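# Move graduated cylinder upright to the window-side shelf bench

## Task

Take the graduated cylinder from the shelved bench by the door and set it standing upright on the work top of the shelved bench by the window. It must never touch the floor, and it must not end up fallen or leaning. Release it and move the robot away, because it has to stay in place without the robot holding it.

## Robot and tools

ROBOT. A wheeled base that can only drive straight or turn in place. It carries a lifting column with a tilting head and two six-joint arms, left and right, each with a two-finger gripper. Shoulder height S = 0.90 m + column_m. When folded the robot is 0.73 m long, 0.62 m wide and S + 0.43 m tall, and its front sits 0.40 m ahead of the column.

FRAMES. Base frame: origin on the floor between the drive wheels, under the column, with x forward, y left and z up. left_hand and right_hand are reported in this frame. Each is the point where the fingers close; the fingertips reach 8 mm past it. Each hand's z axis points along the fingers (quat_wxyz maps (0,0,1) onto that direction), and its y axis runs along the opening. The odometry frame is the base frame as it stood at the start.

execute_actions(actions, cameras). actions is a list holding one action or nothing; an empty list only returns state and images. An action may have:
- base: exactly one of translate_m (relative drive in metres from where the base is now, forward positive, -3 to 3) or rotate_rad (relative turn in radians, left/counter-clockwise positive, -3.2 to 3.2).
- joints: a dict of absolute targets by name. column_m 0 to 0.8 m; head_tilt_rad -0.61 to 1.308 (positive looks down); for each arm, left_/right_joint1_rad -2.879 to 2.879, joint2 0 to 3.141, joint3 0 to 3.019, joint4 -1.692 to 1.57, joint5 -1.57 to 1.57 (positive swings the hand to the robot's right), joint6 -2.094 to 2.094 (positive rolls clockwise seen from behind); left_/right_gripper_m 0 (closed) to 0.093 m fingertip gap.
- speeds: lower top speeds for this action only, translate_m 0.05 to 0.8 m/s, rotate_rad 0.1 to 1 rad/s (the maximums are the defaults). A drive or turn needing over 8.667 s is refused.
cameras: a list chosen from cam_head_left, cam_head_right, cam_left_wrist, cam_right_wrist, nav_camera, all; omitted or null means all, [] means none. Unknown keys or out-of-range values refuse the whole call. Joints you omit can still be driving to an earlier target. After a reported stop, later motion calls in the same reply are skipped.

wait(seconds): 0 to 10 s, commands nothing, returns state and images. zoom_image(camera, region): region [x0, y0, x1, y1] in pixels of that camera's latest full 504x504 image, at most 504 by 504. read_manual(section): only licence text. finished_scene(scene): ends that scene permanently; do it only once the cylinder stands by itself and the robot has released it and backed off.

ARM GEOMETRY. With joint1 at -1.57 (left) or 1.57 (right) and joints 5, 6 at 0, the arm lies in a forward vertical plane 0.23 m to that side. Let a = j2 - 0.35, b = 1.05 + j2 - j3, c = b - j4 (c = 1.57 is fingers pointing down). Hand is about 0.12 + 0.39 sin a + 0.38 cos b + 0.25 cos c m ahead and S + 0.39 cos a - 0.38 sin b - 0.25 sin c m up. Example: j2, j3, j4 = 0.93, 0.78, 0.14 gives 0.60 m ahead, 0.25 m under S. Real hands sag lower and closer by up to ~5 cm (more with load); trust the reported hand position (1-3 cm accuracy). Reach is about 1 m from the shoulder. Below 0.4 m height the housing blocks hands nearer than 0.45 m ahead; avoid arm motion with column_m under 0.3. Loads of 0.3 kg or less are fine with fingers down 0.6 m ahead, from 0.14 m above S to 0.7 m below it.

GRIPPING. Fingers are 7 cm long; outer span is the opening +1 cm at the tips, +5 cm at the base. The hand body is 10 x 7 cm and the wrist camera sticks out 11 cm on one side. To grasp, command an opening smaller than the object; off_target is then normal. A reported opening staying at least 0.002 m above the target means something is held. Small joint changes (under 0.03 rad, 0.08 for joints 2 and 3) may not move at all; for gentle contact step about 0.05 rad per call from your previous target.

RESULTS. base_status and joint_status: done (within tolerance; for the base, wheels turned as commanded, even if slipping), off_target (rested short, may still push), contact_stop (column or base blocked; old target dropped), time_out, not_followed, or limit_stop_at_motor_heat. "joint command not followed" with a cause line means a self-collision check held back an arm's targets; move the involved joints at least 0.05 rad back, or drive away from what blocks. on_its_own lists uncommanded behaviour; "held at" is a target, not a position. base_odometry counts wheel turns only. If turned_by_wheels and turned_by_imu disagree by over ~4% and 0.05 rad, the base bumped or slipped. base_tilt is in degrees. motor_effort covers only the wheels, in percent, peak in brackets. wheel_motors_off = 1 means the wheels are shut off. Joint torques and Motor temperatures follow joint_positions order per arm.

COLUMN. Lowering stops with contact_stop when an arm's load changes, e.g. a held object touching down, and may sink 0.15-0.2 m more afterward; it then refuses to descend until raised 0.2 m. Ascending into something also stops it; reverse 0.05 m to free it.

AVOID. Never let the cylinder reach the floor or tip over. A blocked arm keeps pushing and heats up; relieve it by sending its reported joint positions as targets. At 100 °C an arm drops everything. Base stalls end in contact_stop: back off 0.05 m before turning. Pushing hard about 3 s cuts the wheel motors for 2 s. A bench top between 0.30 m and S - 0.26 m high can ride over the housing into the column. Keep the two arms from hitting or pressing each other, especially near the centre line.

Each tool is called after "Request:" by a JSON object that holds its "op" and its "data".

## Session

Request:
{"op": "execute_actions", "data": {"actions": []}}

Scene clock: 0.00 s.
Joint torques (N m, as the arm reports them, + toward a larger angle): no reading
Motor temperatures (°C, as the motors report them): left_arm=[20 27 21 21 20 19] | right_arm=[23 23 20 20 23 20]
base_odometry: x=+0.000 y=+0.000 heading=+0.000 (m, m, rad; odometry frame)
turned_by_wheels: +0.000 (rad since the last result)
turned_by_imu: +0.000 (rad since the last result)
base_tilt: forward=+0.3 right=+0.2 (deg)
base_status: not commanded
joint_positions: column_m=+0.552 head_tilt_rad=+0.880 left_joint1_rad=-1.547 left_joint2_rad=+0.893 left_joint3_rad=+0.379 left_joint4_rad=-0.978 left_joint5_rad=-0.021 left_joint6_rad=+0.002 left_gripper_m=+0.095 right_joint1_rad=+1.545 right_joint2_rad=+0.872 right_joint3_rad=+0.423 right_joint4_rad=-0.904 right_joint5_rad=+0.001 right_joint6_rad=+0.061 right_gripper_m=+0.094
joint_status: not commanded
wheel_motors_off: 0
motor_effort: left_wheel=+5 right_wheel=+1 (%)
left_hand: x=+0.1249 y=+0.2327 z=+1.2617 quat_wxyz=(+0.466, +0.004, -0.885, -0.015) (m; base frame)
right_hand: x=+0.1641 y=-0.2313 z=+1.2400 quat_wxyz=(+0.403, -0.038, -0.914, +0.020) (m; base frame)
pictures: cam_head_left, cam_head_right, cam_left_wrist, cam_right_wrist, nav_camera
Images, in order (width x height): cam_head_left 504x504, cam_head_right 504x504, cam_left_wrist 504x504, cam_right_wrist 504x504, nav_camera 504x504.

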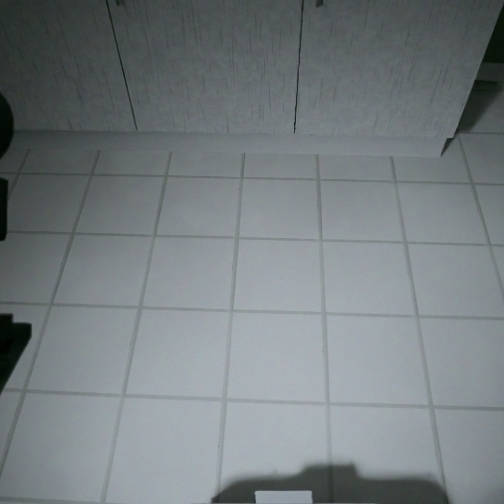

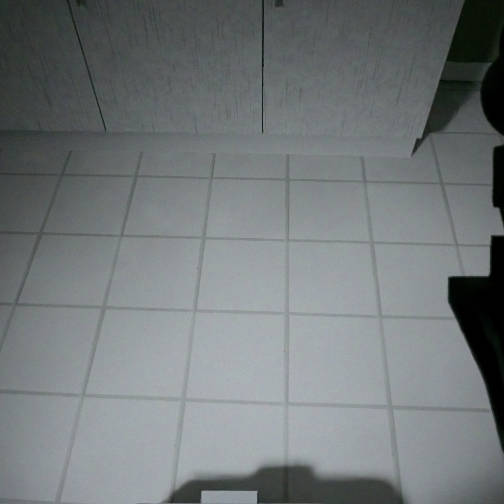

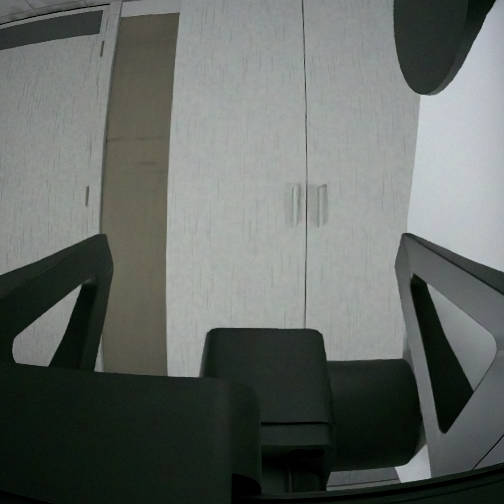

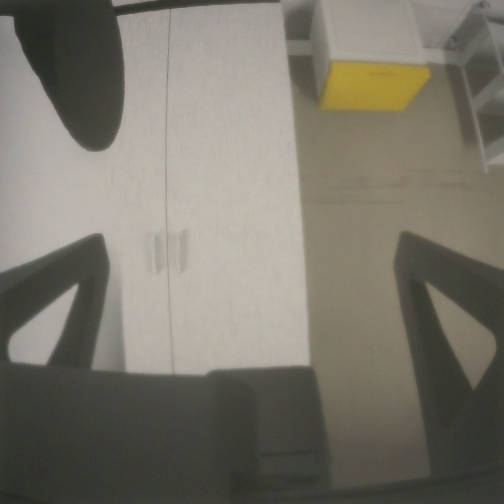

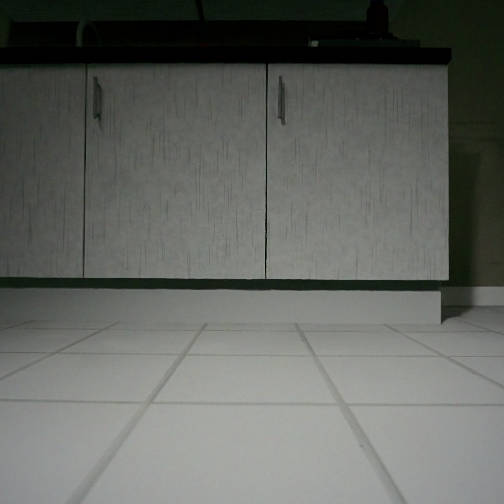

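Request:
{"op": "execute_actions", "data": {"actions": [{"base": {"rotate_rad": 1.7}, "joints": {"head_tilt_rad": 0.35}}]}}

Scene clock: 5.40 s.
Joint torques (N m, as the arm reports them, + toward a larger angle): left_arm=[ 0.41 -9.33 -1.57 -1.03 -0.07 -0.02] | right_arm=[-0.72 -5.8  -0.58 -1.25  0.04  0.  ]
Motor temperatures (°C, as the motors report them): left_arm=[20 27 21 21 20 19] | right_arm=[23 23 20 20 23 20]
base_odometry: x=+0.000 y=+0.000 heading=+1.699 (m, m, rad; odometry frame)
turned_by_wheels: +1.699 (rad since the last result)
turned_by_imu: +1.713 (rad since the last result)
base_tilt: forward=+0.3 right=+0.2 (deg)
base_status: done
joint_positions: column_m=+0.552 head_tilt_rad=+0.369 left_joint1_rad=-1.547 left_joint2_rad=+0.893 left_joint3_rad=+0.379 left_joint4_rad=-0.978 left_joint5_rad=-0.021 left_joint6_rad=+0.002 left_gripper_m=+0.095 right_joint1_rad=+1.545 right_joint2_rad=+0.872 right_joint3_rad=+0.423 right_joint4_rad=-0.904 right_joint5_rad=+0.001 right_joint6_rad=+0.061 right_gripper_m=+0.094
joint_status: all done
wheel_motors_off: 0
motor_effort: left_wheel=-3(44) right_wheel=+3(55) (%)
left_hand: x=+0.1249 y=+0.2327 z=+1.2617 quat_wxyz=(+0.466, +0.004, -0.885, -0.015) (m; base frame)
right_hand: x=+0.1641 y=-0.2313 z=+1.2400 quat_wxyz=(+0.403, -0.038, -0.914, +0.020) (m; base frame)
pictures: cam_head_left, cam_head_right, cam_left_wrist, cam_right_wrist, nav_camera
Images, in order (width x height): cam_head_left 504x504, cam_head_right 504x504, cam_left_wrist 504x504, cam_right_wrist 504x504, nav_camera 504x504.

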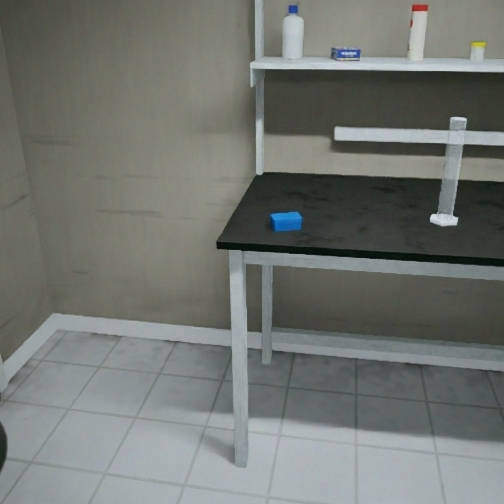

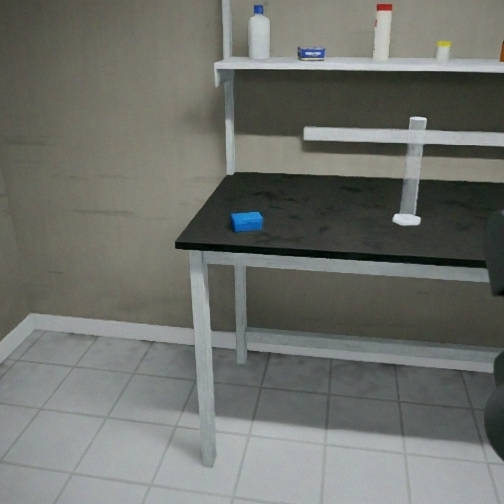

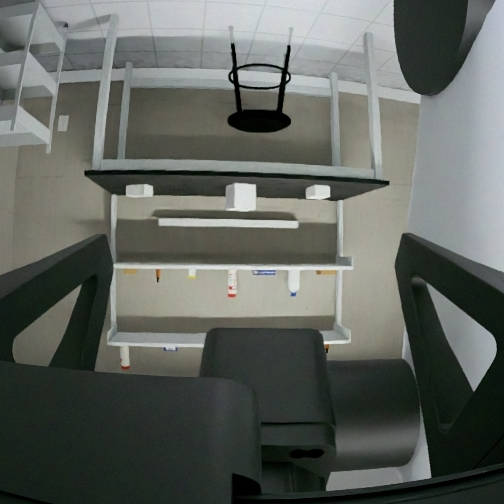

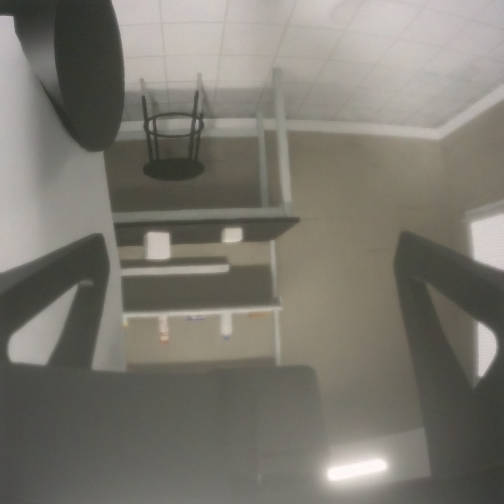

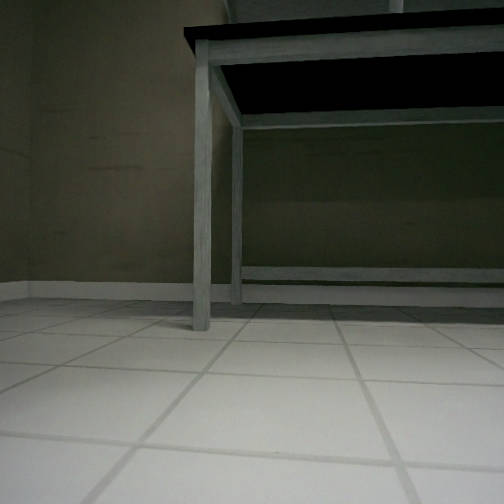

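Request:
{"op": "execute_actions", "data": {"actions": [{"base": {"rotate_rad": -0.175}, "joints": {"right_joint1_rad": 1.57, "right_joint2_rad": 1.59, "right_joint3_rad": 1.02, "right_joint4_rad": 1.45, "right_joint5_rad": 0, "right_joint6_rad": 0, "right_gripper_m": 0.093, "head_tilt_rad": 0.55}}], "cameras": ["cam_head_right", "cam_right_wrist"]}}

Request:
{"op": "execute_actions", "data": {"actions": [{"base": {"translate_m": 0.7}}], "cameras": ["cam_head_left", "cam_head_right", "cam_right_wrist", "nav_camera"]}}

Scene clock: 24.77 s.
Joint torques (N m, as the arm reports them, + toward a larger angle): left_arm=[ 0.47 -9.3  -1.51 -1.05 -0.07 -0.02] | right_arm=[ -0.01 -14.47   1.09   2.33   0.    -0.14]
Motor temperatures (°C, as the motors report them): left_arm=[20 28 21 21 20 19] | right_arm=[23 23 20 20 23 20]
base_odometry: x=+0.000 y=+0.000 heading=+1.525 (m, m, rad; odometry frame)
turned_by_wheels: -0.174 (rad since the last result)
turned_by_imu: -0.174 (rad since the last result)
base_tilt: forward=+0.3 right=+0.1 (deg)
base_status: done
joint_positions: column_m=+0.552 head_tilt_rad=+0.554 left_joint1_rad=-1.547 left_joint2_rad=+0.893 left_joint3_rad=+0.379 left_joint4_rad=-0.978 left_joint5_rad=-0.021 left_joint6_rad=+0.002 left_gripper_m=+0.095 right_joint1_rad=+1.562 right_joint2_rad=+1.600 right_joint3_rad=+1.018 right_joint4_rad=+1.425 right_joint5_rad=+0.001 right_joint6_rad=+0.011 right_gripper_m=+0.093
joint_status: all done
wheel_motors_off: 0
motor_effort: left_wheel=+5(23) right_wheel=-5(24) (%)
left_hand: x=+0.1249 y=+0.2327 z=+1.2617 quat_wxyz=(+0.466, +0.004, -0.885, -0.015) (m; base frame)
right_hand: x=+0.7080 y=-0.2306 z=+1.1423 quat_wxyz=(-0.631, -0.004, -0.775, +0.001) (m; base frame)
pictures: cam_head_right, cam_right_wrist
Images, in order (width x height): cam_head_right 504x504, cam_right_wrist 504x504.

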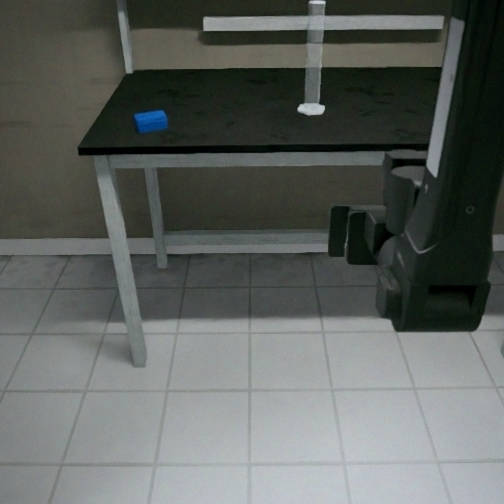

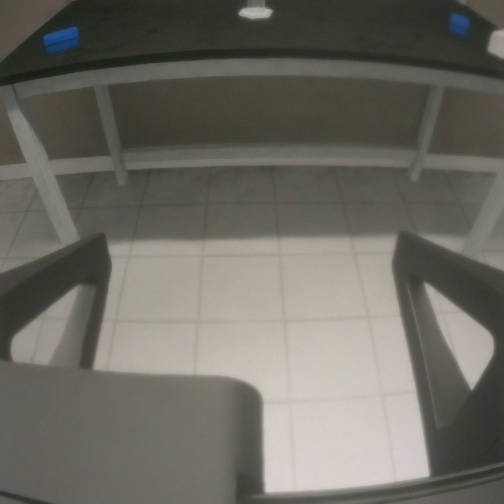

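Scene clock: 27.73 s.
Joint torques (N m, as the arm reports them, + toward a larger angle): left_arm=[ 0.48 -9.23 -1.72 -1.01 -0.07 -0.02] | right_arm=[  0.05 -14.58   0.94   2.34   0.    -0.14]
Motor temperatures (°C, as the motors report them): left_arm=[20 28 21 21 20 19] | right_arm=[23 24 20 21 23 20]
base_odometry: x=+0.032 y=+0.699 heading=+1.526 (m, m, rad; odometry frame)
turned_by_wheels: +0.001 (rad since the last result)
turned_by_imu: +0.003 (rad since the last result)
base_tilt: forward=+0.3 right=+0.2 (deg)
base_status: done
joint_positions: column_m=+0.552 head_tilt_rad=+0.554 left_joint1_rad=-1.547 left_joint2_rad=+0.893 left_joint3_rad=+0.380 left_joint4_rad=-0.978 left_joint5_rad=-0.021 left_joint6_rad=+0.002 left_gripper_m=+0.095 right_joint1_rad=+1.562 right_joint2_rad=+1.600 right_joint3_rad=+1.020 right_joint4_rad=+1.425 right_joint5_rad=+0.001 right_joint6_rad=+0.011 right_gripper_m=+0.093
joint_status: not commanded
wheel_motors_off: 0
motor_effort: left_wheel=+2(71) right_wheel=-1(54) (%)
left_hand: x=+0.1255 y=+0.2327 z=+1.2614 quat_wxyz=(+0.465, +0.004, -0.885, -0.015) (m; base frame)
right_hand: x=+0.7088 y=-0.2306 z=+1.1427 quat_wxyz=(-0.632, -0.004, -0.775, +0.001) (m; base frame)
pictures: cam_head_left, cam_head_right, cam_right_wrist, nav_camera
Images, in order (width x height): cam_head_left 504x504, cam_head_right 504x504, cam_right_wrist 504x504, nav_camera 504x504.

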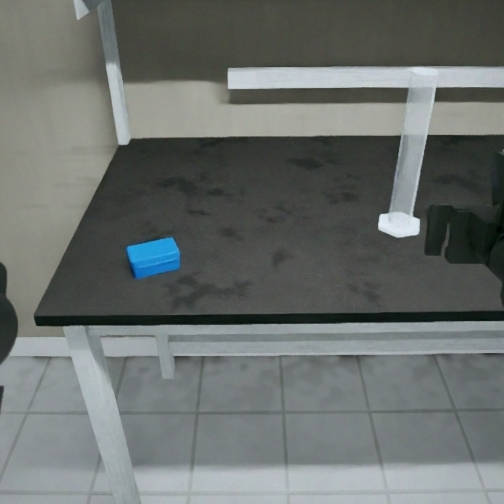

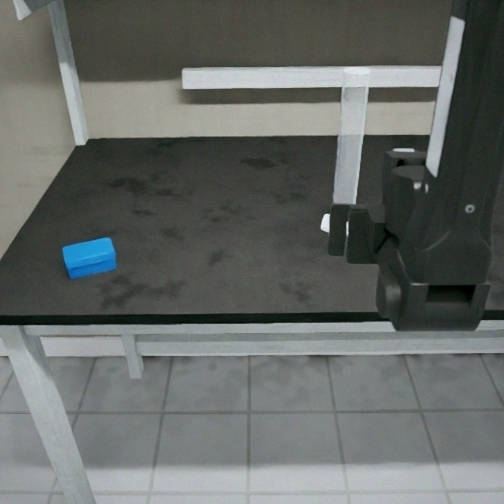

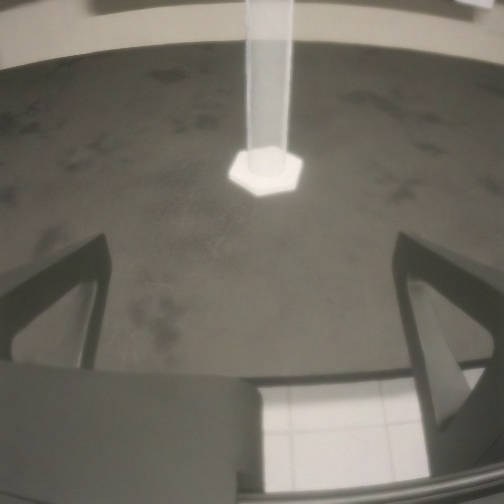

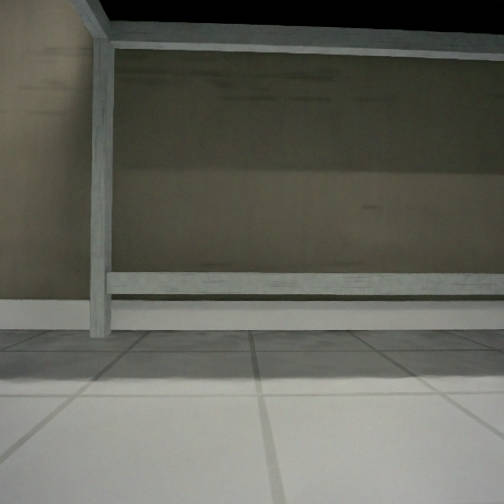

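Request:
{"op": "execute_actions", "data": {"actions": [{"base": {"rotate_rad": -0.021}, "joints": {"head_tilt_rad": 0.7}}], "cameras": []}}

Request:
{"op": "execute_actions", "data": {"actions": [{"base": {"translate_m": 0.25}, "speeds": {"translate_m": 0.3}}], "cameras": ["cam_head_left", "cam_right_wrist"]}}

Scene clock: 35.63 s.
Joint torques (N m, as the arm reports them, + toward a larger angle): left_arm=[ 0.44 -9.29 -1.71 -1.03 -0.07 -0.01] | right_arm=[ -0.15 -14.6    0.97   2.36  -0.01  -0.14]
Motor temperatures (°C, as the motors report them): left_arm=[20 28 21 21 20 19] | right_arm=[23 25 20 21 23 20]
base_odometry: x=+0.032 y=+0.699 heading=+1.507 (m, m, rad; odometry frame)
turned_by_wheels: -0.019 (rad since the last result)
turned_by_imu: -0.017 (rad since the last result)
base_tilt: forward=+0.4 right=+0.1 (deg)
base_status: done
joint_positions: column_m=+0.552 head_tilt_rad=+0.703 left_joint1_rad=-1.547 left_joint2_rad=+0.893 left_joint3_rad=+0.380 left_joint4_rad=-0.978 left_joint5_rad=-0.021 left_joint6_rad=+0.002 left_gripper_m=+0.095 right_joint1_rad=+1.566 right_joint2_rad=+1.600 right_joint3_rad=+1.020 right_joint4_rad=+1.425 right_joint5_rad=+0.001 right_joint6_rad=+0.011 right_gripper_m=+0.093
joint_status: all done
wheel_motors_off: 0
motor_effort: left_wheel=+0(53) right_wheel=+0(51) (%)
left_hand: x=+0.1255 y=+0.2327 z=+1.2614 quat_wxyz=(+0.465, +0.004, -0.885, -0.015) (m; base frame)
right_hand: x=+0.7088 y=-0.2286 z=+1.1427 quat_wxyz=(-0.632, -0.004, -0.775, -0.001) (m; base frame)
pictures: none
No camera images: the call's "cameras" was empty. Leave "cameras" out to get every camera's image.

Scene clock: 37.67 s.
Joint torques (N m, as the arm reports them, + toward a larger angle): left_arm=[ 0.53 -9.21 -1.54 -1.04 -0.07 -0.02] | right_arm=[ -0.17 -14.56   1.04   2.36  -0.01  -0.14]
Motor temperatures (°C, as the motors report them): left_arm=[20 28 21 21 20 19] | right_arm=[23 26 20 21 23 20]
base_odometry: x=+0.048 y=+0.949 heading=+1.506 (m, m, rad; odometry frame)
turned_by_wheels: -0.001 (rad since the last result)
turned_by_imu: +0.000 (rad since the last result)
base_tilt: forward=+0.3 right=+0.2 (deg)
base_status: done
joint_positions: column_m=+0.552 head_tilt_rad=+0.703 left_joint1_rad=-1.547 left_joint2_rad=+0.893 left_joint3_rad=+0.379 left_joint4_rad=-0.978 left_joint5_rad=-0.021 left_joint6_rad=+0.002 left_gripper_m=+0.095 right_joint1_rad=+1.566 right_joint2_rad=+1.600 right_joint3_rad=+1.020 right_joint4_rad=+1.425 right_joint5_rad=+0.001 right_joint6_rad=+0.011 right_gripper_m=+0.093
joint_status: not commanded
wheel_motors_off: 0
motor_effort: left_wheel=-2(41) right_wheel=+0(60) (%)
left_hand: x=+0.1253 y=+0.2327 z=+1.2615 quat_wxyz=(+0.465, +0.004, -0.885, -0.015) (m; base frame)
right_hand: x=+0.7087 y=-0.2286 z=+1.1426 quat_wxyz=(-0.632, -0.004, -0.775, -0.001) (m; base frame)
pictures: cam_head_left, cam_right_wrist
Images, in order (width x height): cam_head_left 504x504, cam_right_wrist 504x504.

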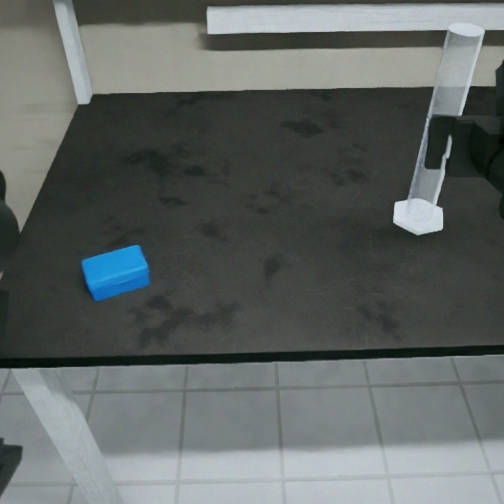

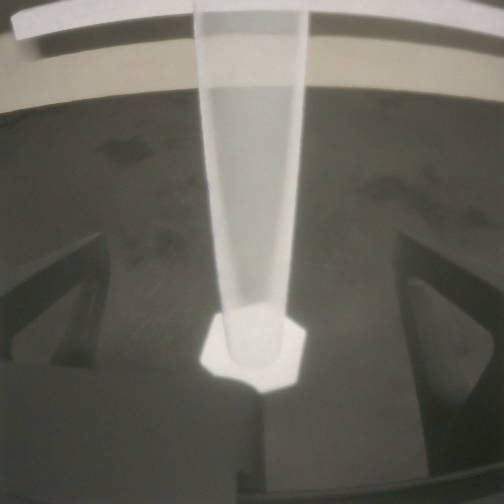

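Request:
{"op": "execute_actions", "data": {"actions": [{"base": {"translate_m": 0.1}, "speeds": {"translate_m": 0.15}}], "cameras": ["cam_head_left", "cam_right_wrist"]}}

Scene clock: 45.93 s.
Joint torques (N m, as the arm reports them, + toward a larger angle): left_arm=[ 0.53 -9.45 -1.66 -0.99 -0.06 -0.02] | right_arm=[ -0.23 -14.43   0.99   2.35  -0.01  -0.13]
Motor temperatures (°C, as the motors report them): left_arm=[20 27 21 21 20 19] | right_arm=[23 26 20 21 23 20]
base_odometry: x=+0.054 y=+1.049 heading=+1.505 (m, m, rad; odometry frame)
turned_by_wheels: -0.001 (rad since the last result)
turned_by_imu: +0.001 (rad since the last result)
base_tilt: forward=+0.3 right=+0.2 (deg)
base_status: done
joint_positions: column_m=+0.552 head_tilt_rad=+0.703 left_joint1_rad=-1.547 left_joint2_rad=+0.893 left_joint3_rad=+0.379 left_joint4_rad=-0.978 left_joint5_rad=-0.021 left_joint6_rad=+0.002 left_gripper_m=+0.095 right_joint1_rad=+1.566 right_joint2_rad=+1.600 right_joint3_rad=+1.019 right_joint4_rad=+1.425 right_joint5_rad=+0.001 right_joint6_rad=+0.011 right_gripper_m=+0.093
joint_status: not commanded
wheel_motors_off: 0
motor_effort: left_wheel=-2(35) right_wheel=+4(35) (%)
left_hand: x=+0.1253 y=+0.2327 z=+1.2615 quat_wxyz=(+0.465, +0.004, -0.885, -0.015) (m; base frame)
right_hand: x=+0.7085 y=-0.2286 z=+1.1425 quat_wxyz=(-0.632, -0.004, -0.775, -0.001) (m; base frame)
pictures: cam_head_left, cam_right_wrist
Images, in order (width x height): cam_head_left 504x504, cam_right_wrist 504x504.

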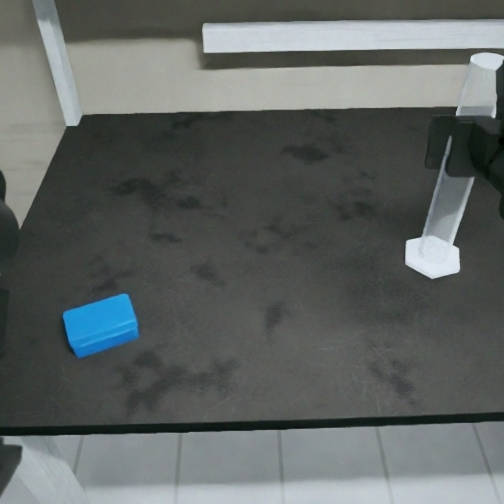

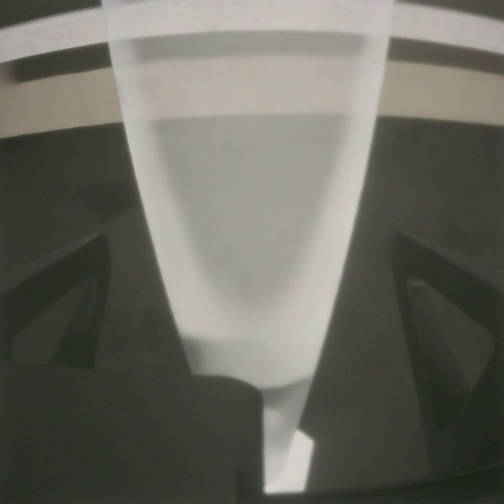

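Well placed (width ≈ 200 px at the fingertip row). Grip, then lift.

Request:
{"op": "execute_actions", "data": {"actions": [{"joints": {"right_gripper_m": 0.02}}], "cameras": ["cam_right_wrist"]}}

Request:
{"op": "execute_actions", "data": {"actions": [{"joints": {"column_m": 0.61}}], "cameras": ["cam_head_left", "cam_left_wrist"]}}

Scene clock: 49.53 s.
Joint torques (N m, as the arm reports them, + toward a larger angle): left_arm=[ 0.41 -9.26 -1.59 -1.03 -0.07 -0.02] | right_arm=[ -0.21 -14.48   1.01   2.34  -0.01  -0.13]
Motor temperatures (°C, as the motors report them): left_arm=[20 27 21 21 20 19] | right_arm=[23 26 20 21 23 20]
base_odometry: x=+0.054 y=+1.049 heading=+1.505 (m, m, rad; odometry frame)
turned_by_wheels: +0.000 (rad since the last result)
turned_by_imu: +0.002 (rad since the last result)
base_tilt: forward=+0.4 right=+0.1 (deg)
base_status: not commanded
joint_positions: column_m=+0.552 head_tilt_rad=+0.703 left_joint1_rad=-1.547 left_joint2_rad=+0.893 left_joint3_rad=+0.379 left_joint4_rad=-0.978 left_joint5_rad=-0.021 left_joint6_rad=+0.002 left_gripper_m=+0.095 right_joint1_rad=+1.566 right_joint2_rad=+1.600 right_joint3_rad=+1.019 right_joint4_rad=+1.425 right_joint5_rad=+0.001 right_joint6_rad=+0.011 right_gripper_m=+0.043
joint_status: right_gripper_m off_target (ended at +0.043, target +0.020)
wheel_motors_off: 0
motor_effort: left_wheel=-2(2) right_wheel=+2(1) (%)
left_hand: x=+0.1253 y=+0.2327 z=+1.2615 quat_wxyz=(+0.465, +0.004, -0.885, -0.015) (m; base frame)
right_hand: x=+0.7085 y=-0.2286 z=+1.1425 quat_wxyz=(-0.632, -0.004, -0.775, -0.001) (m; base frame)
pictures: cam_right_wrist
Images, in order (width x height): cam_right_wrist 504x504.

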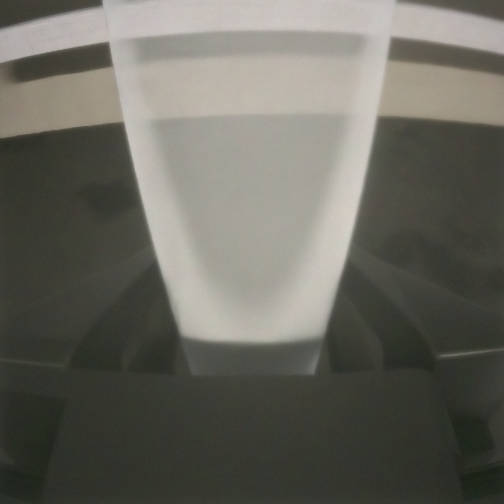

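Scene clock: 50.90 s.
Joint torques (N m, as the arm reports them, + toward a larger angle): left_arm=[ 0.5  -9.21 -1.56 -1.   -0.07 -0.02] | right_arm=[ -0.2  -14.45   0.97   2.35  -0.01  -0.13]
Motor temperatures (°C, as the motors report them): left_arm=[20 27 21 21 20 19] | right_arm=[23 27 20 21 23 20]
base_odometry: x=+0.054 y=+1.049 heading=+1.505 (m, m, rad; odometry frame)
turned_by_wheels: +0.000 (rad since the last result)
turned_by_imu: +0.001 (rad since the last result)
base_tilt: forward=+0.3 right=+0.2 (deg)
base_status: not commanded
joint_positions: column_m=+0.610 head_tilt_rad=+0.703 left_joint1_rad=-1.547 left_joint2_rad=+0.893 left_joint3_rad=+0.379 left_joint4_rad=-0.978 left_joint5_rad=-0.021 left_joint6_rad=+0.002 left_gripper_m=+0.095 right_joint1_rad=+1.566 right_joint2_rad=+1.600 right_joint3_rad=+1.019 right_joint4_rad=+1.425 right_joint5_rad=+0.001 right_joint6_rad=+0.011 right_gripper_m=+0.043
joint_status: all done
wheel_motors_off: 0
motor_effort: left_wheel=-2(2) right_wheel=+1(5) (%)
left_hand: x=+0.1253 y=+0.2327 z=+1.3197 quat_wxyz=(+0.465, +0.004, -0.885, -0.015) (m; base frame)
right_hand: x=+0.7085 y=-0.2286 z=+1.2007 quat_wxyz=(-0.632, -0.004, -0.775, -0.001) (m; base frame)
pictures: cam_head_left, cam_left_wrist
Images, in order (width x height): cam_head_left 504x504, cam_left_wrist 504x504.

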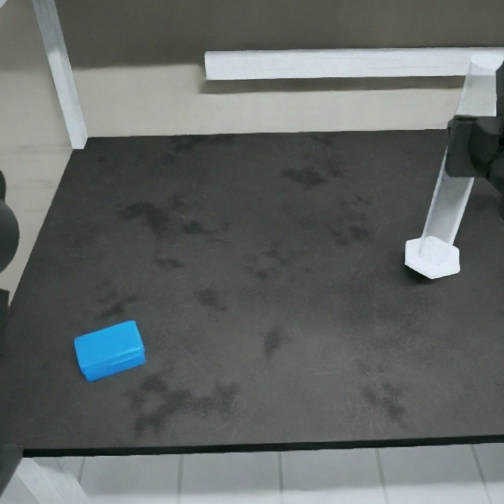

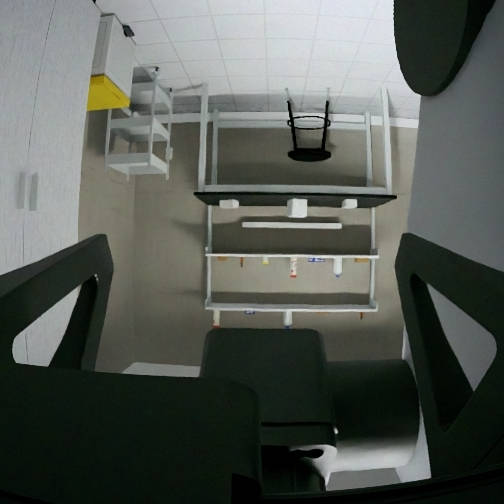

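Request:
{"op": "execute_actions", "data": {"actions": [{"base": {"translate_m": -1.8}, "speeds": {"translate_m": 0.7}, "joints": {"head_tilt_rad": 0.6}}], "cameras": ["cam_left_wrist"]}}

Request:
{"op": "execute_actions", "data": {"actions": [{"base": {"rotate_rad": -3.1}, "speeds": {"rotate_rad": 0.9}}], "cameras": ["cam_head_left", "cam_head_right", "nav_camera"]}}

Scene clock: 68.87 s.
Joint torques (N m, as the arm reports them, + toward a larger angle): left_arm=[ 0.52 -9.26 -1.48 -1.06 -0.07 -0.02] | right_arm=[ -0.18 -14.47   1.06   2.36   0.    -0.13]
Motor temperatures (°C, as the motors report them): left_arm=[20 27 21 21 20 19] | right_arm=[23 27 20 21 23 20]
base_odometry: x=-0.064 y=-0.747 heading=+1.505 (m, m, rad; odometry frame)
turned_by_wheels: +0.000 (rad since the last result)
turned_by_imu: -0.001 (rad since the last result)
base_tilt: forward=+0.3 right=+0.2 (deg)
base_status: done
joint_positions: column_m=+0.610 head_tilt_rad=+0.617 left_joint1_rad=-1.547 left_joint2_rad=+0.893 left_joint3_rad=+0.378 left_joint4_rad=-0.978 left_joint5_rad=-0.021 left_joint6_rad=+0.002 left_gripper_m=+0.095 right_joint1_rad=+1.566 right_joint2_rad=+1.600 right_joint3_rad=+1.018 right_joint4_rad=+1.425 right_joint5_rad=+0.001 right_joint6_rad=+0.011 right_gripper_m=+0.043
joint_status: all done
wheel_motors_off: 0
motor_effort: left_wheel=-1(60) right_wheel=+0(70) (%)
left_hand: x=+0.1243 y=+0.2326 z=+1.3201 quat_wxyz=(+0.466, +0.004, -0.885, -0.015) (m; base frame)
right_hand: x=+0.7080 y=-0.2286 z=+1.2005 quat_wxyz=(-0.631, -0.004, -0.775, -0.001) (m; base frame)
pictures: cam_left_wrist
Images, in order (width x height): cam_left_wrist 504x504.

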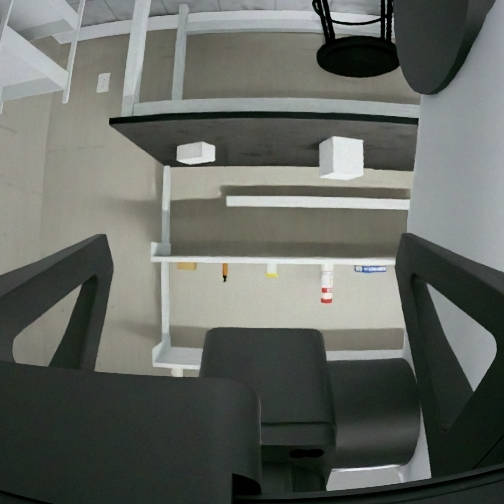

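Scene clock: 73.73 s.
Joint torques (N m, as the arm reports them, + toward a larger angle): left_arm=[ 0.41 -9.33 -1.44 -1.06 -0.07 -0.02] | right_arm=[ -0.13 -14.47   1.1    2.31  -0.01  -0.13]
Motor temperatures (°C, as the motors report them): left_arm=[20 27 21 21 20 19] | right_arm=[23 28 20 21 23 20]
base_odometry: x=-0.064 y=-0.747 heading=-1.595 (m, m, rad; odometry frame)
turned_by_wheels: -3.099 (rad since the last result)
turned_by_imu: -3.124 (rad since the last result)
base_tilt: forward=+0.3 right=+0.1 (deg)
base_status: done
joint_positions: column_m=+0.610 head_tilt_rad=+0.617 left_joint1_rad=-1.547 left_joint2_rad=+0.893 left_joint3_rad=+0.378 left_joint4_rad=-0.978 left_joint5_rad=-0.021 left_joint6_rad=+0.002 left_gripper_m=+0.095 right_joint1_rad=+1.567 right_joint2_rad=+1.600 right_joint3_rad=+1.018 right_joint4_rad=+1.425 right_joint5_rad=+0.001 right_joint6_rad=+0.011 right_gripper_m=+0.043
joint_status: not commanded
wheel_motors_off: 0
motor_effort: left_wheel=+4(59) right_wheel=-5(58) (%)
left_hand: x=+0.1243 y=+0.2326 z=+1.3201 quat_wxyz=(+0.466, +0.004, -0.885, -0.015) (m; base frame)
right_hand: x=+0.7080 y=-0.2279 z=+1.2005 quat_wxyz=(-0.631, -0.004, -0.775, -0.001) (m; base frame)
pictures: cam_head_left, cam_head_right, nav_camera
Images, in order (width x height): cam_head_left 504x504, cam_head_right 504x504, nav_camera 504x504.

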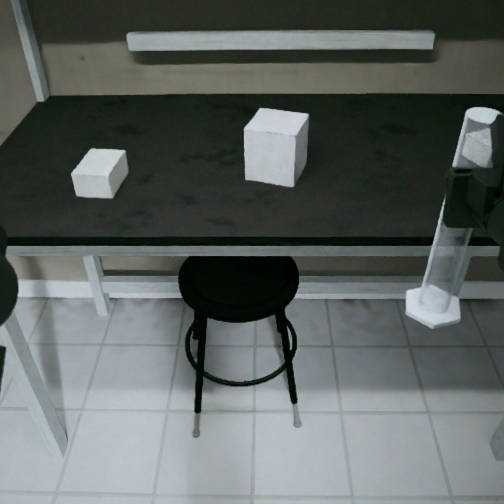

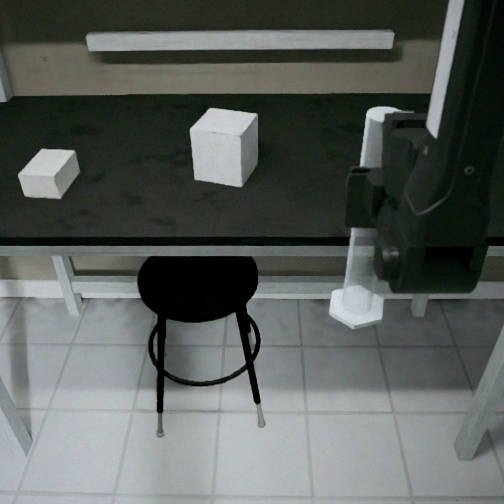

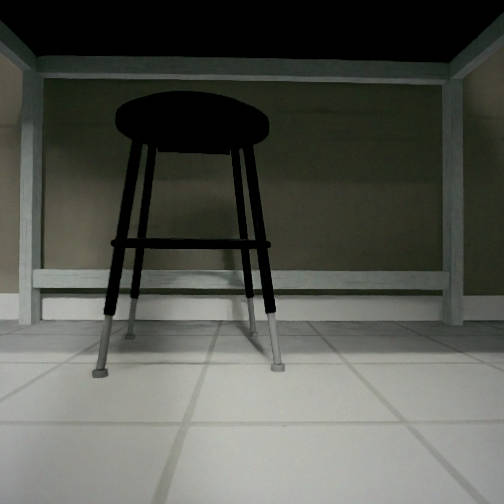

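Request:
{"op": "execute_actions", "data": {"actions": [{"base": {"translate_m": 0.47}, "speeds": {"translate_m": 0.4}, "joints": {"column_m": 0.63, "head_tilt_rad": 0.75}}], "cameras": ["cam_head_left", "cam_head_right"]}}

Request:
{"op": "zoom_image", "data": {"camera": "cam_head_left", "region": [204, 130, 504, 330]}}

Request:
{"op": "zoom_image", "data": {"camera": "cam_head_right", "region": [134, 130, 434, 330]}}

Scene clock: 90.87 s.
Joint torques (N m, as the arm reports them, + toward a larger angle): left_arm=[ 0.46 -9.23 -1.51 -1.03 -0.06 -0.01] | right_arm=[ -0.18 -14.56   1.24   2.32  -0.01  -0.13]
Motor temperatures (°C, as the motors report them): left_arm=[20 27 21 21 20 19] | right_arm=[23 28 20 21 23 20]
base_odometry: x=-0.076 y=-1.217 heading=-1.596 (m, m, rad; odometry frame)
turned_by_wheels: -0.001 (rad since the last result)
turned_by_imu: +0.002 (rad since the last result)
base_tilt: forward=+0.3 right=+0.2 (deg)
base_status: done
joint_positions: column_m=+0.630 head_tilt_rad=+0.753 left_joint1_rad=-1.547 left_joint2_rad=+0.893 left_joint3_rad=+0.379 left_joint4_rad=-0.978 left_joint5_rad=-0.021 left_joint6_rad=+0.002 left_gripper_m=+0.095 right_joint1_rad=+1.567 right_joint2_rad=+1.600 right_joint3_rad=+1.017 right_joint4_rad=+1.425 right_joint5_rad=+0.001 right_joint6_rad=+0.011 right_gripper_m=+0.043
joint_status: all done
wheel_motors_off: 0
motor_effort: left_wheel=-1(58) right_wheel=+3(65) (%)
left_hand: x=+0.1251 y=+0.2327 z=+1.3398 quat_wxyz=(+0.466, +0.004, -0.885, -0.015) (m; base frame)
right_hand: x=+0.7075 y=-0.2279 z=+1.2203 quat_wxyz=(-0.631, -0.004, -0.776, -0.001) (m; base frame)
pictures: cam_head_left, cam_head_right
Images, in order (width x height): cam_head_left 504x504, cam_head_right 504x504.

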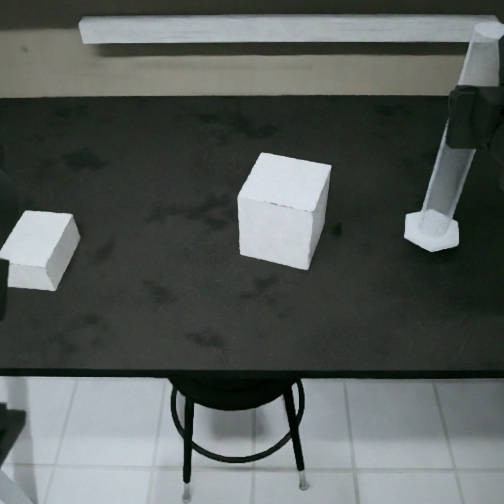

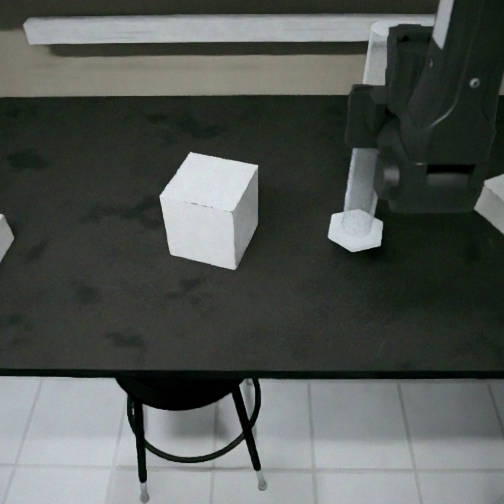

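Region (204, 130, 504, 330) of cam_head_left's 504x504 image, scaled by 1.680, with more detail than that image has.

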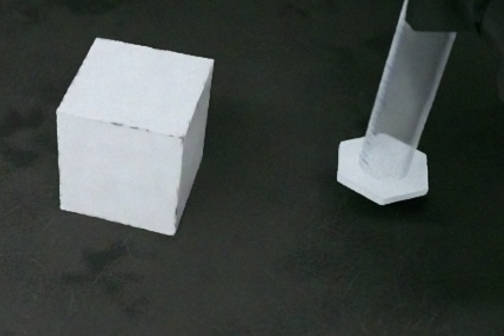

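Region (134, 130, 434, 330) of cam_head_right's 504x504 image, scaled by 1.680, with more detail than that image has.

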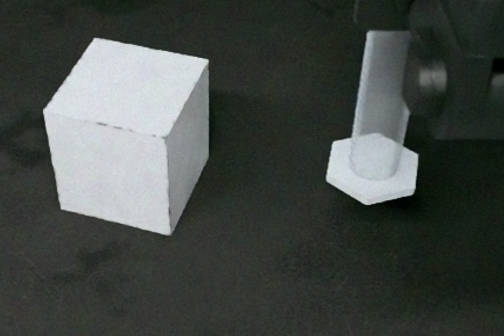

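Request:
{"op": "execute_actions", "data": {"actions": [{"joints": {"column_m": 0.565}}], "cameras": ["cam_head_left"]}}

Request:
{"op": "zoom_image", "data": {"camera": "cam_head_left", "region": [204, 130, 504, 330]}}

Scene clock: 104.70 s.
Joint torques (N m, as the arm reports them, + toward a larger angle): left_arm=[ 0.47 -9.2  -1.61 -0.99 -0.07 -0.02] | right_arm=[ -0.3  -14.42   1.21   2.35   0.    -0.13]
Motor temperatures (°C, as the motors report them): left_arm=[20 27 21 21 20 19] | right_arm=[23 29 20 21 23 21]
base_odometry: x=-0.076 y=-1.217 heading=-1.596 (m, m, rad; odometry frame)
turned_by_wheels: +0.000 (rad since the last result)
turned_by_imu: +0.002 (rad since the last result)
base_tilt: forward=+0.4 right=+0.1 (deg)
base_status: not commanded
joint_positions: column_m=+0.565 head_tilt_rad=+0.753 left_joint1_rad=-1.547 left_joint2_rad=+0.893 left_joint3_rad=+0.379 left_joint4_rad=-0.978 left_joint5_rad=-0.021 left_joint6_rad=+0.002 left_gripper_m=+0.095 right_joint1_rad=+1.567 right_joint2_rad=+1.600 right_joint3_rad=+1.017 right_joint4_rad=+1.425 right_joint5_rad=+0.001 right_joint6_rad=+0.011 right_gripper_m=+0.043
joint_status: all done
wheel_motors_off: 0
motor_effort: left_wheel=-2(2) right_wheel=+1(2) (%)
left_hand: x=+0.1251 y=+0.2327 z=+1.2750 quat_wxyz=(+0.466, +0.004, -0.885, -0.015) (m; base frame)
right_hand: x=+0.7075 y=-0.2279 z=+1.1554 quat_wxyz=(-0.631, -0.004, -0.776, -0.001) (m; base frame)
pictures: cam_head_left
Images, in order (width x height): cam_head_left 504x504.

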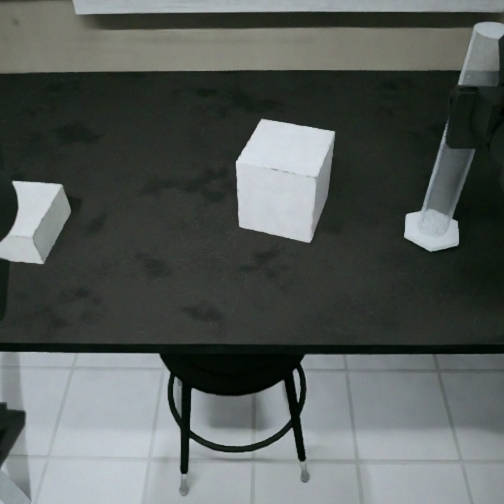

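Region (204, 130, 504, 330) of cam_head_left's 504x504 image, scaled by 1.680, with more detail than that image has.

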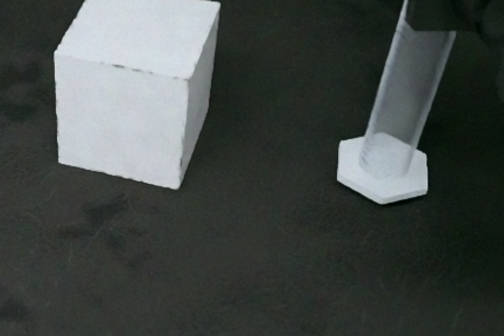

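Request:
{"op": "execute_actions", "data": {"actions": [{"joints": {"column_m": 0.551}}], "cameras": ["cam_head_left"]}}

Request:
{"op": "zoom_image", "data": {"camera": "cam_head_left", "region": [204, 130, 504, 330]}}

Scene clock: 108.20 s.
Joint torques (N m, as the arm reports them, + toward a larger angle): left_arm=[ 0.45 -9.19 -1.56 -1.05 -0.07 -0.02] | right_arm=[ -0.37 -14.37   1.22   2.22   0.    -0.12]
Motor temperatures (°C, as the motors report them): left_arm=[20 27 21 21 20 19] | right_arm=[23 29 20 21 23 21]
base_odometry: x=-0.076 y=-1.217 heading=-1.596 (m, m, rad; odometry frame)
turned_by_wheels: +0.000 (rad since the last result)
turned_by_imu: +0.001 (rad since the last result)
base_tilt: forward=+0.3 right=+0.1 (deg)
base_status: not commanded
joint_positions: column_m=+0.551 head_tilt_rad=+0.753 left_joint1_rad=-1.547 left_joint2_rad=+0.893 left_joint3_rad=+0.379 left_joint4_rad=-0.978 left_joint5_rad=-0.021 left_joint6_rad=+0.002 left_gripper_m=+0.095 right_joint1_rad=+1.567 right_joint2_rad=+1.600 right_joint3_rad=+1.017 right_joint4_rad=+1.430 right_joint5_rad=+0.001 right_joint6_rad=+0.011 right_gripper_m=+0.043
joint_status: all done
wheel_motors_off: 0
motor_effort: left_wheel=-3(3) right_wheel=+1(4) (%)
left_hand: x=+0.1251 y=+0.2327 z=+1.2610 quat_wxyz=(+0.466, +0.004, -0.885, -0.015) (m; base frame)
right_hand: x=+0.7078 y=-0.2279 z=+1.1425 quat_wxyz=(-0.633, -0.004, -0.774, -0.001) (m; base frame)
pictures: cam_head_left
Images, in order (width x height): cam_head_left 504x504.

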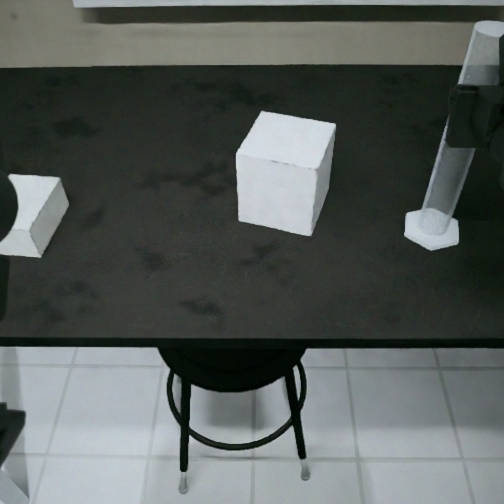

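Region (204, 130, 504, 330) of cam_head_left's 504x504 image, scaled by 1.680, with more detail than that image has.

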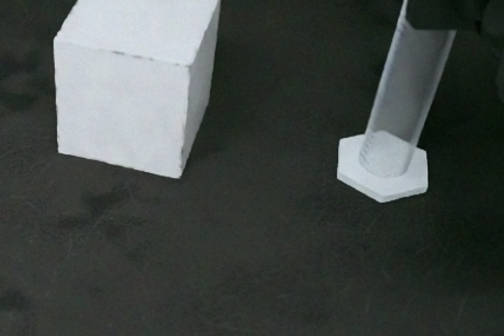

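Touchdown (joint 4 rose slightly). Release and back away.

Request:
{"op": "execute_actions", "data": {"actions": [{"joints": {"right_gripper_m": 0.093}}], "cameras": ["cam_right_wrist"]}}

Request:
{"op": "execute_actions", "data": {"actions": [{"base": {"translate_m": -0.45}, "speeds": {"translate_m": 0.4}, "joints": {"head_tilt_rad": 0.5}}], "cameras": ["cam_head_left", "cam_right_wrist"]}}

Scene clock: 113.20 s.
Joint torques (N m, as the arm reports them, + toward a larger angle): left_arm=[ 0.46 -9.32 -1.54 -1.05 -0.07 -0.03] | right_arm=[ -0.14 -14.52   1.21   2.17  -0.01  -0.12]
Motor temperatures (°C, as the motors report them): left_arm=[20 27 21 21 20 19] | right_arm=[23 29 20 21 23 21]
base_odometry: x=-0.076 y=-1.217 heading=-1.596 (m, m, rad; odometry frame)
turned_by_wheels: +0.000 (rad since the last result)
turned_by_imu: +0.002 (rad since the last result)
base_tilt: forward=+0.3 right=+0.1 (deg)
base_status: not commanded
joint_positions: column_m=+0.551 head_tilt_rad=+0.753 left_joint1_rad=-1.547 left_joint2_rad=+0.893 left_joint3_rad=+0.379 left_joint4_rad=-0.978 left_joint5_rad=-0.021 left_joint6_rad=+0.002 left_gripper_m=+0.095 right_joint1_rad=+1.567 right_joint2_rad=+1.600 right_joint3_rad=+1.017 right_joint4_rad=+1.430 right_joint5_rad=+0.001 right_joint6_rad=+0.011 right_gripper_m=+0.093
joint_status: all done
wheel_motors_off: 0
motor_effort: left_wheel=-3(3) right_wheel=+3(2) (%)
left_hand: x=+0.1251 y=+0.2327 z=+1.2610 quat_wxyz=(+0.466, +0.004, -0.885, -0.015) (m; base frame)
right_hand: x=+0.7078 y=-0.2279 z=+1.1425 quat_wxyz=(-0.633, -0.004, -0.774, -0.001) (m; base frame)
pictures: cam_right_wrist
Images, in order (width x height): cam_right_wrist 504x504.

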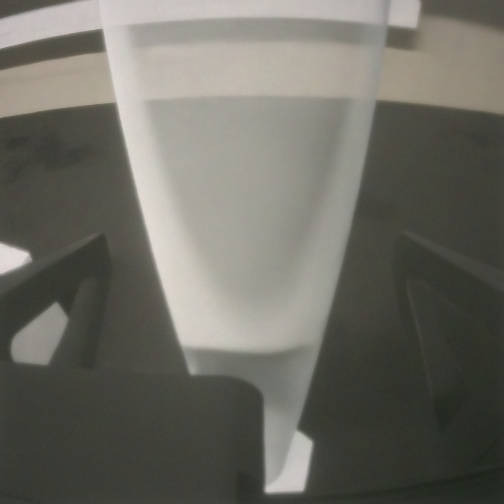

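Scene clock: 115.63 s.
Joint torques (N m, as the arm reports them, + toward a larger angle): left_arm=[ 0.52 -9.14 -1.43 -1.03 -0.06 -0.02] | right_arm=[ -0.31 -14.63   1.07   2.18  -0.01  -0.13]
Motor temperatures (°C, as the motors report them): left_arm=[20 27 21 21 20 19] | right_arm=[23 29 20 21 23 21]
base_odometry: x=-0.065 y=-0.767 heading=-1.597 (m, m, rad; odometry frame)
turned_by_wheels: -0.001 (rad since the last result)
turned_by_imu: -0.001 (rad since the last result)
base_tilt: forward=+0.3 right=+0.3 (deg)
base_status: done
joint_positions: column_m=+0.551 head_tilt_rad=+0.518 left_joint1_rad=-1.547 left_joint2_rad=+0.893 left_joint3_rad=+0.378 left_joint4_rad=-0.978 left_joint5_rad=-0.021 left_joint6_rad=+0.002 left_gripper_m=+0.095 right_joint1_rad=+1.567 right_joint2_rad=+1.600 right_joint3_rad=+1.018 right_joint4_rad=+1.430 right_joint5_rad=+0.001 right_joint6_rad=+0.011 right_gripper_m=+0.093
joint_status: all done
wheel_motors_off: 0
motor_effort: left_wheel=-1(35) right_wheel=-1(62) (%)
left_hand: x=+0.1243 y=+0.2326 z=+1.2613 quat_wxyz=(+0.466, +0.004, -0.885, -0.015) (m; base frame)
right_hand: x=+0.7082 y=-0.2279 z=+1.1428 quat_wxyz=(-0.633, -0.004, -0.774, -0.001) (m; base frame)
pictures: cam_head_left, cam_right_wrist
Images, in order (width x height): cam_head_left 504x504, cam_right_wrist 504x504.

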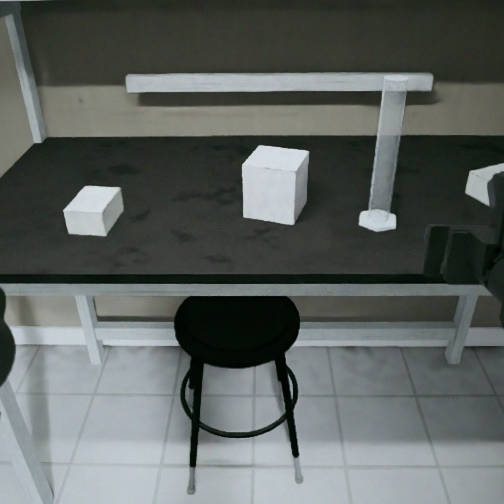

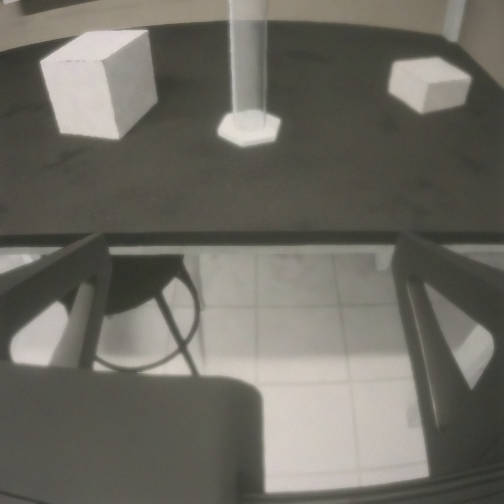

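Request:
{"op": "finished_scene", "data": {"scene": 2}}

The scene is finished: the task was done.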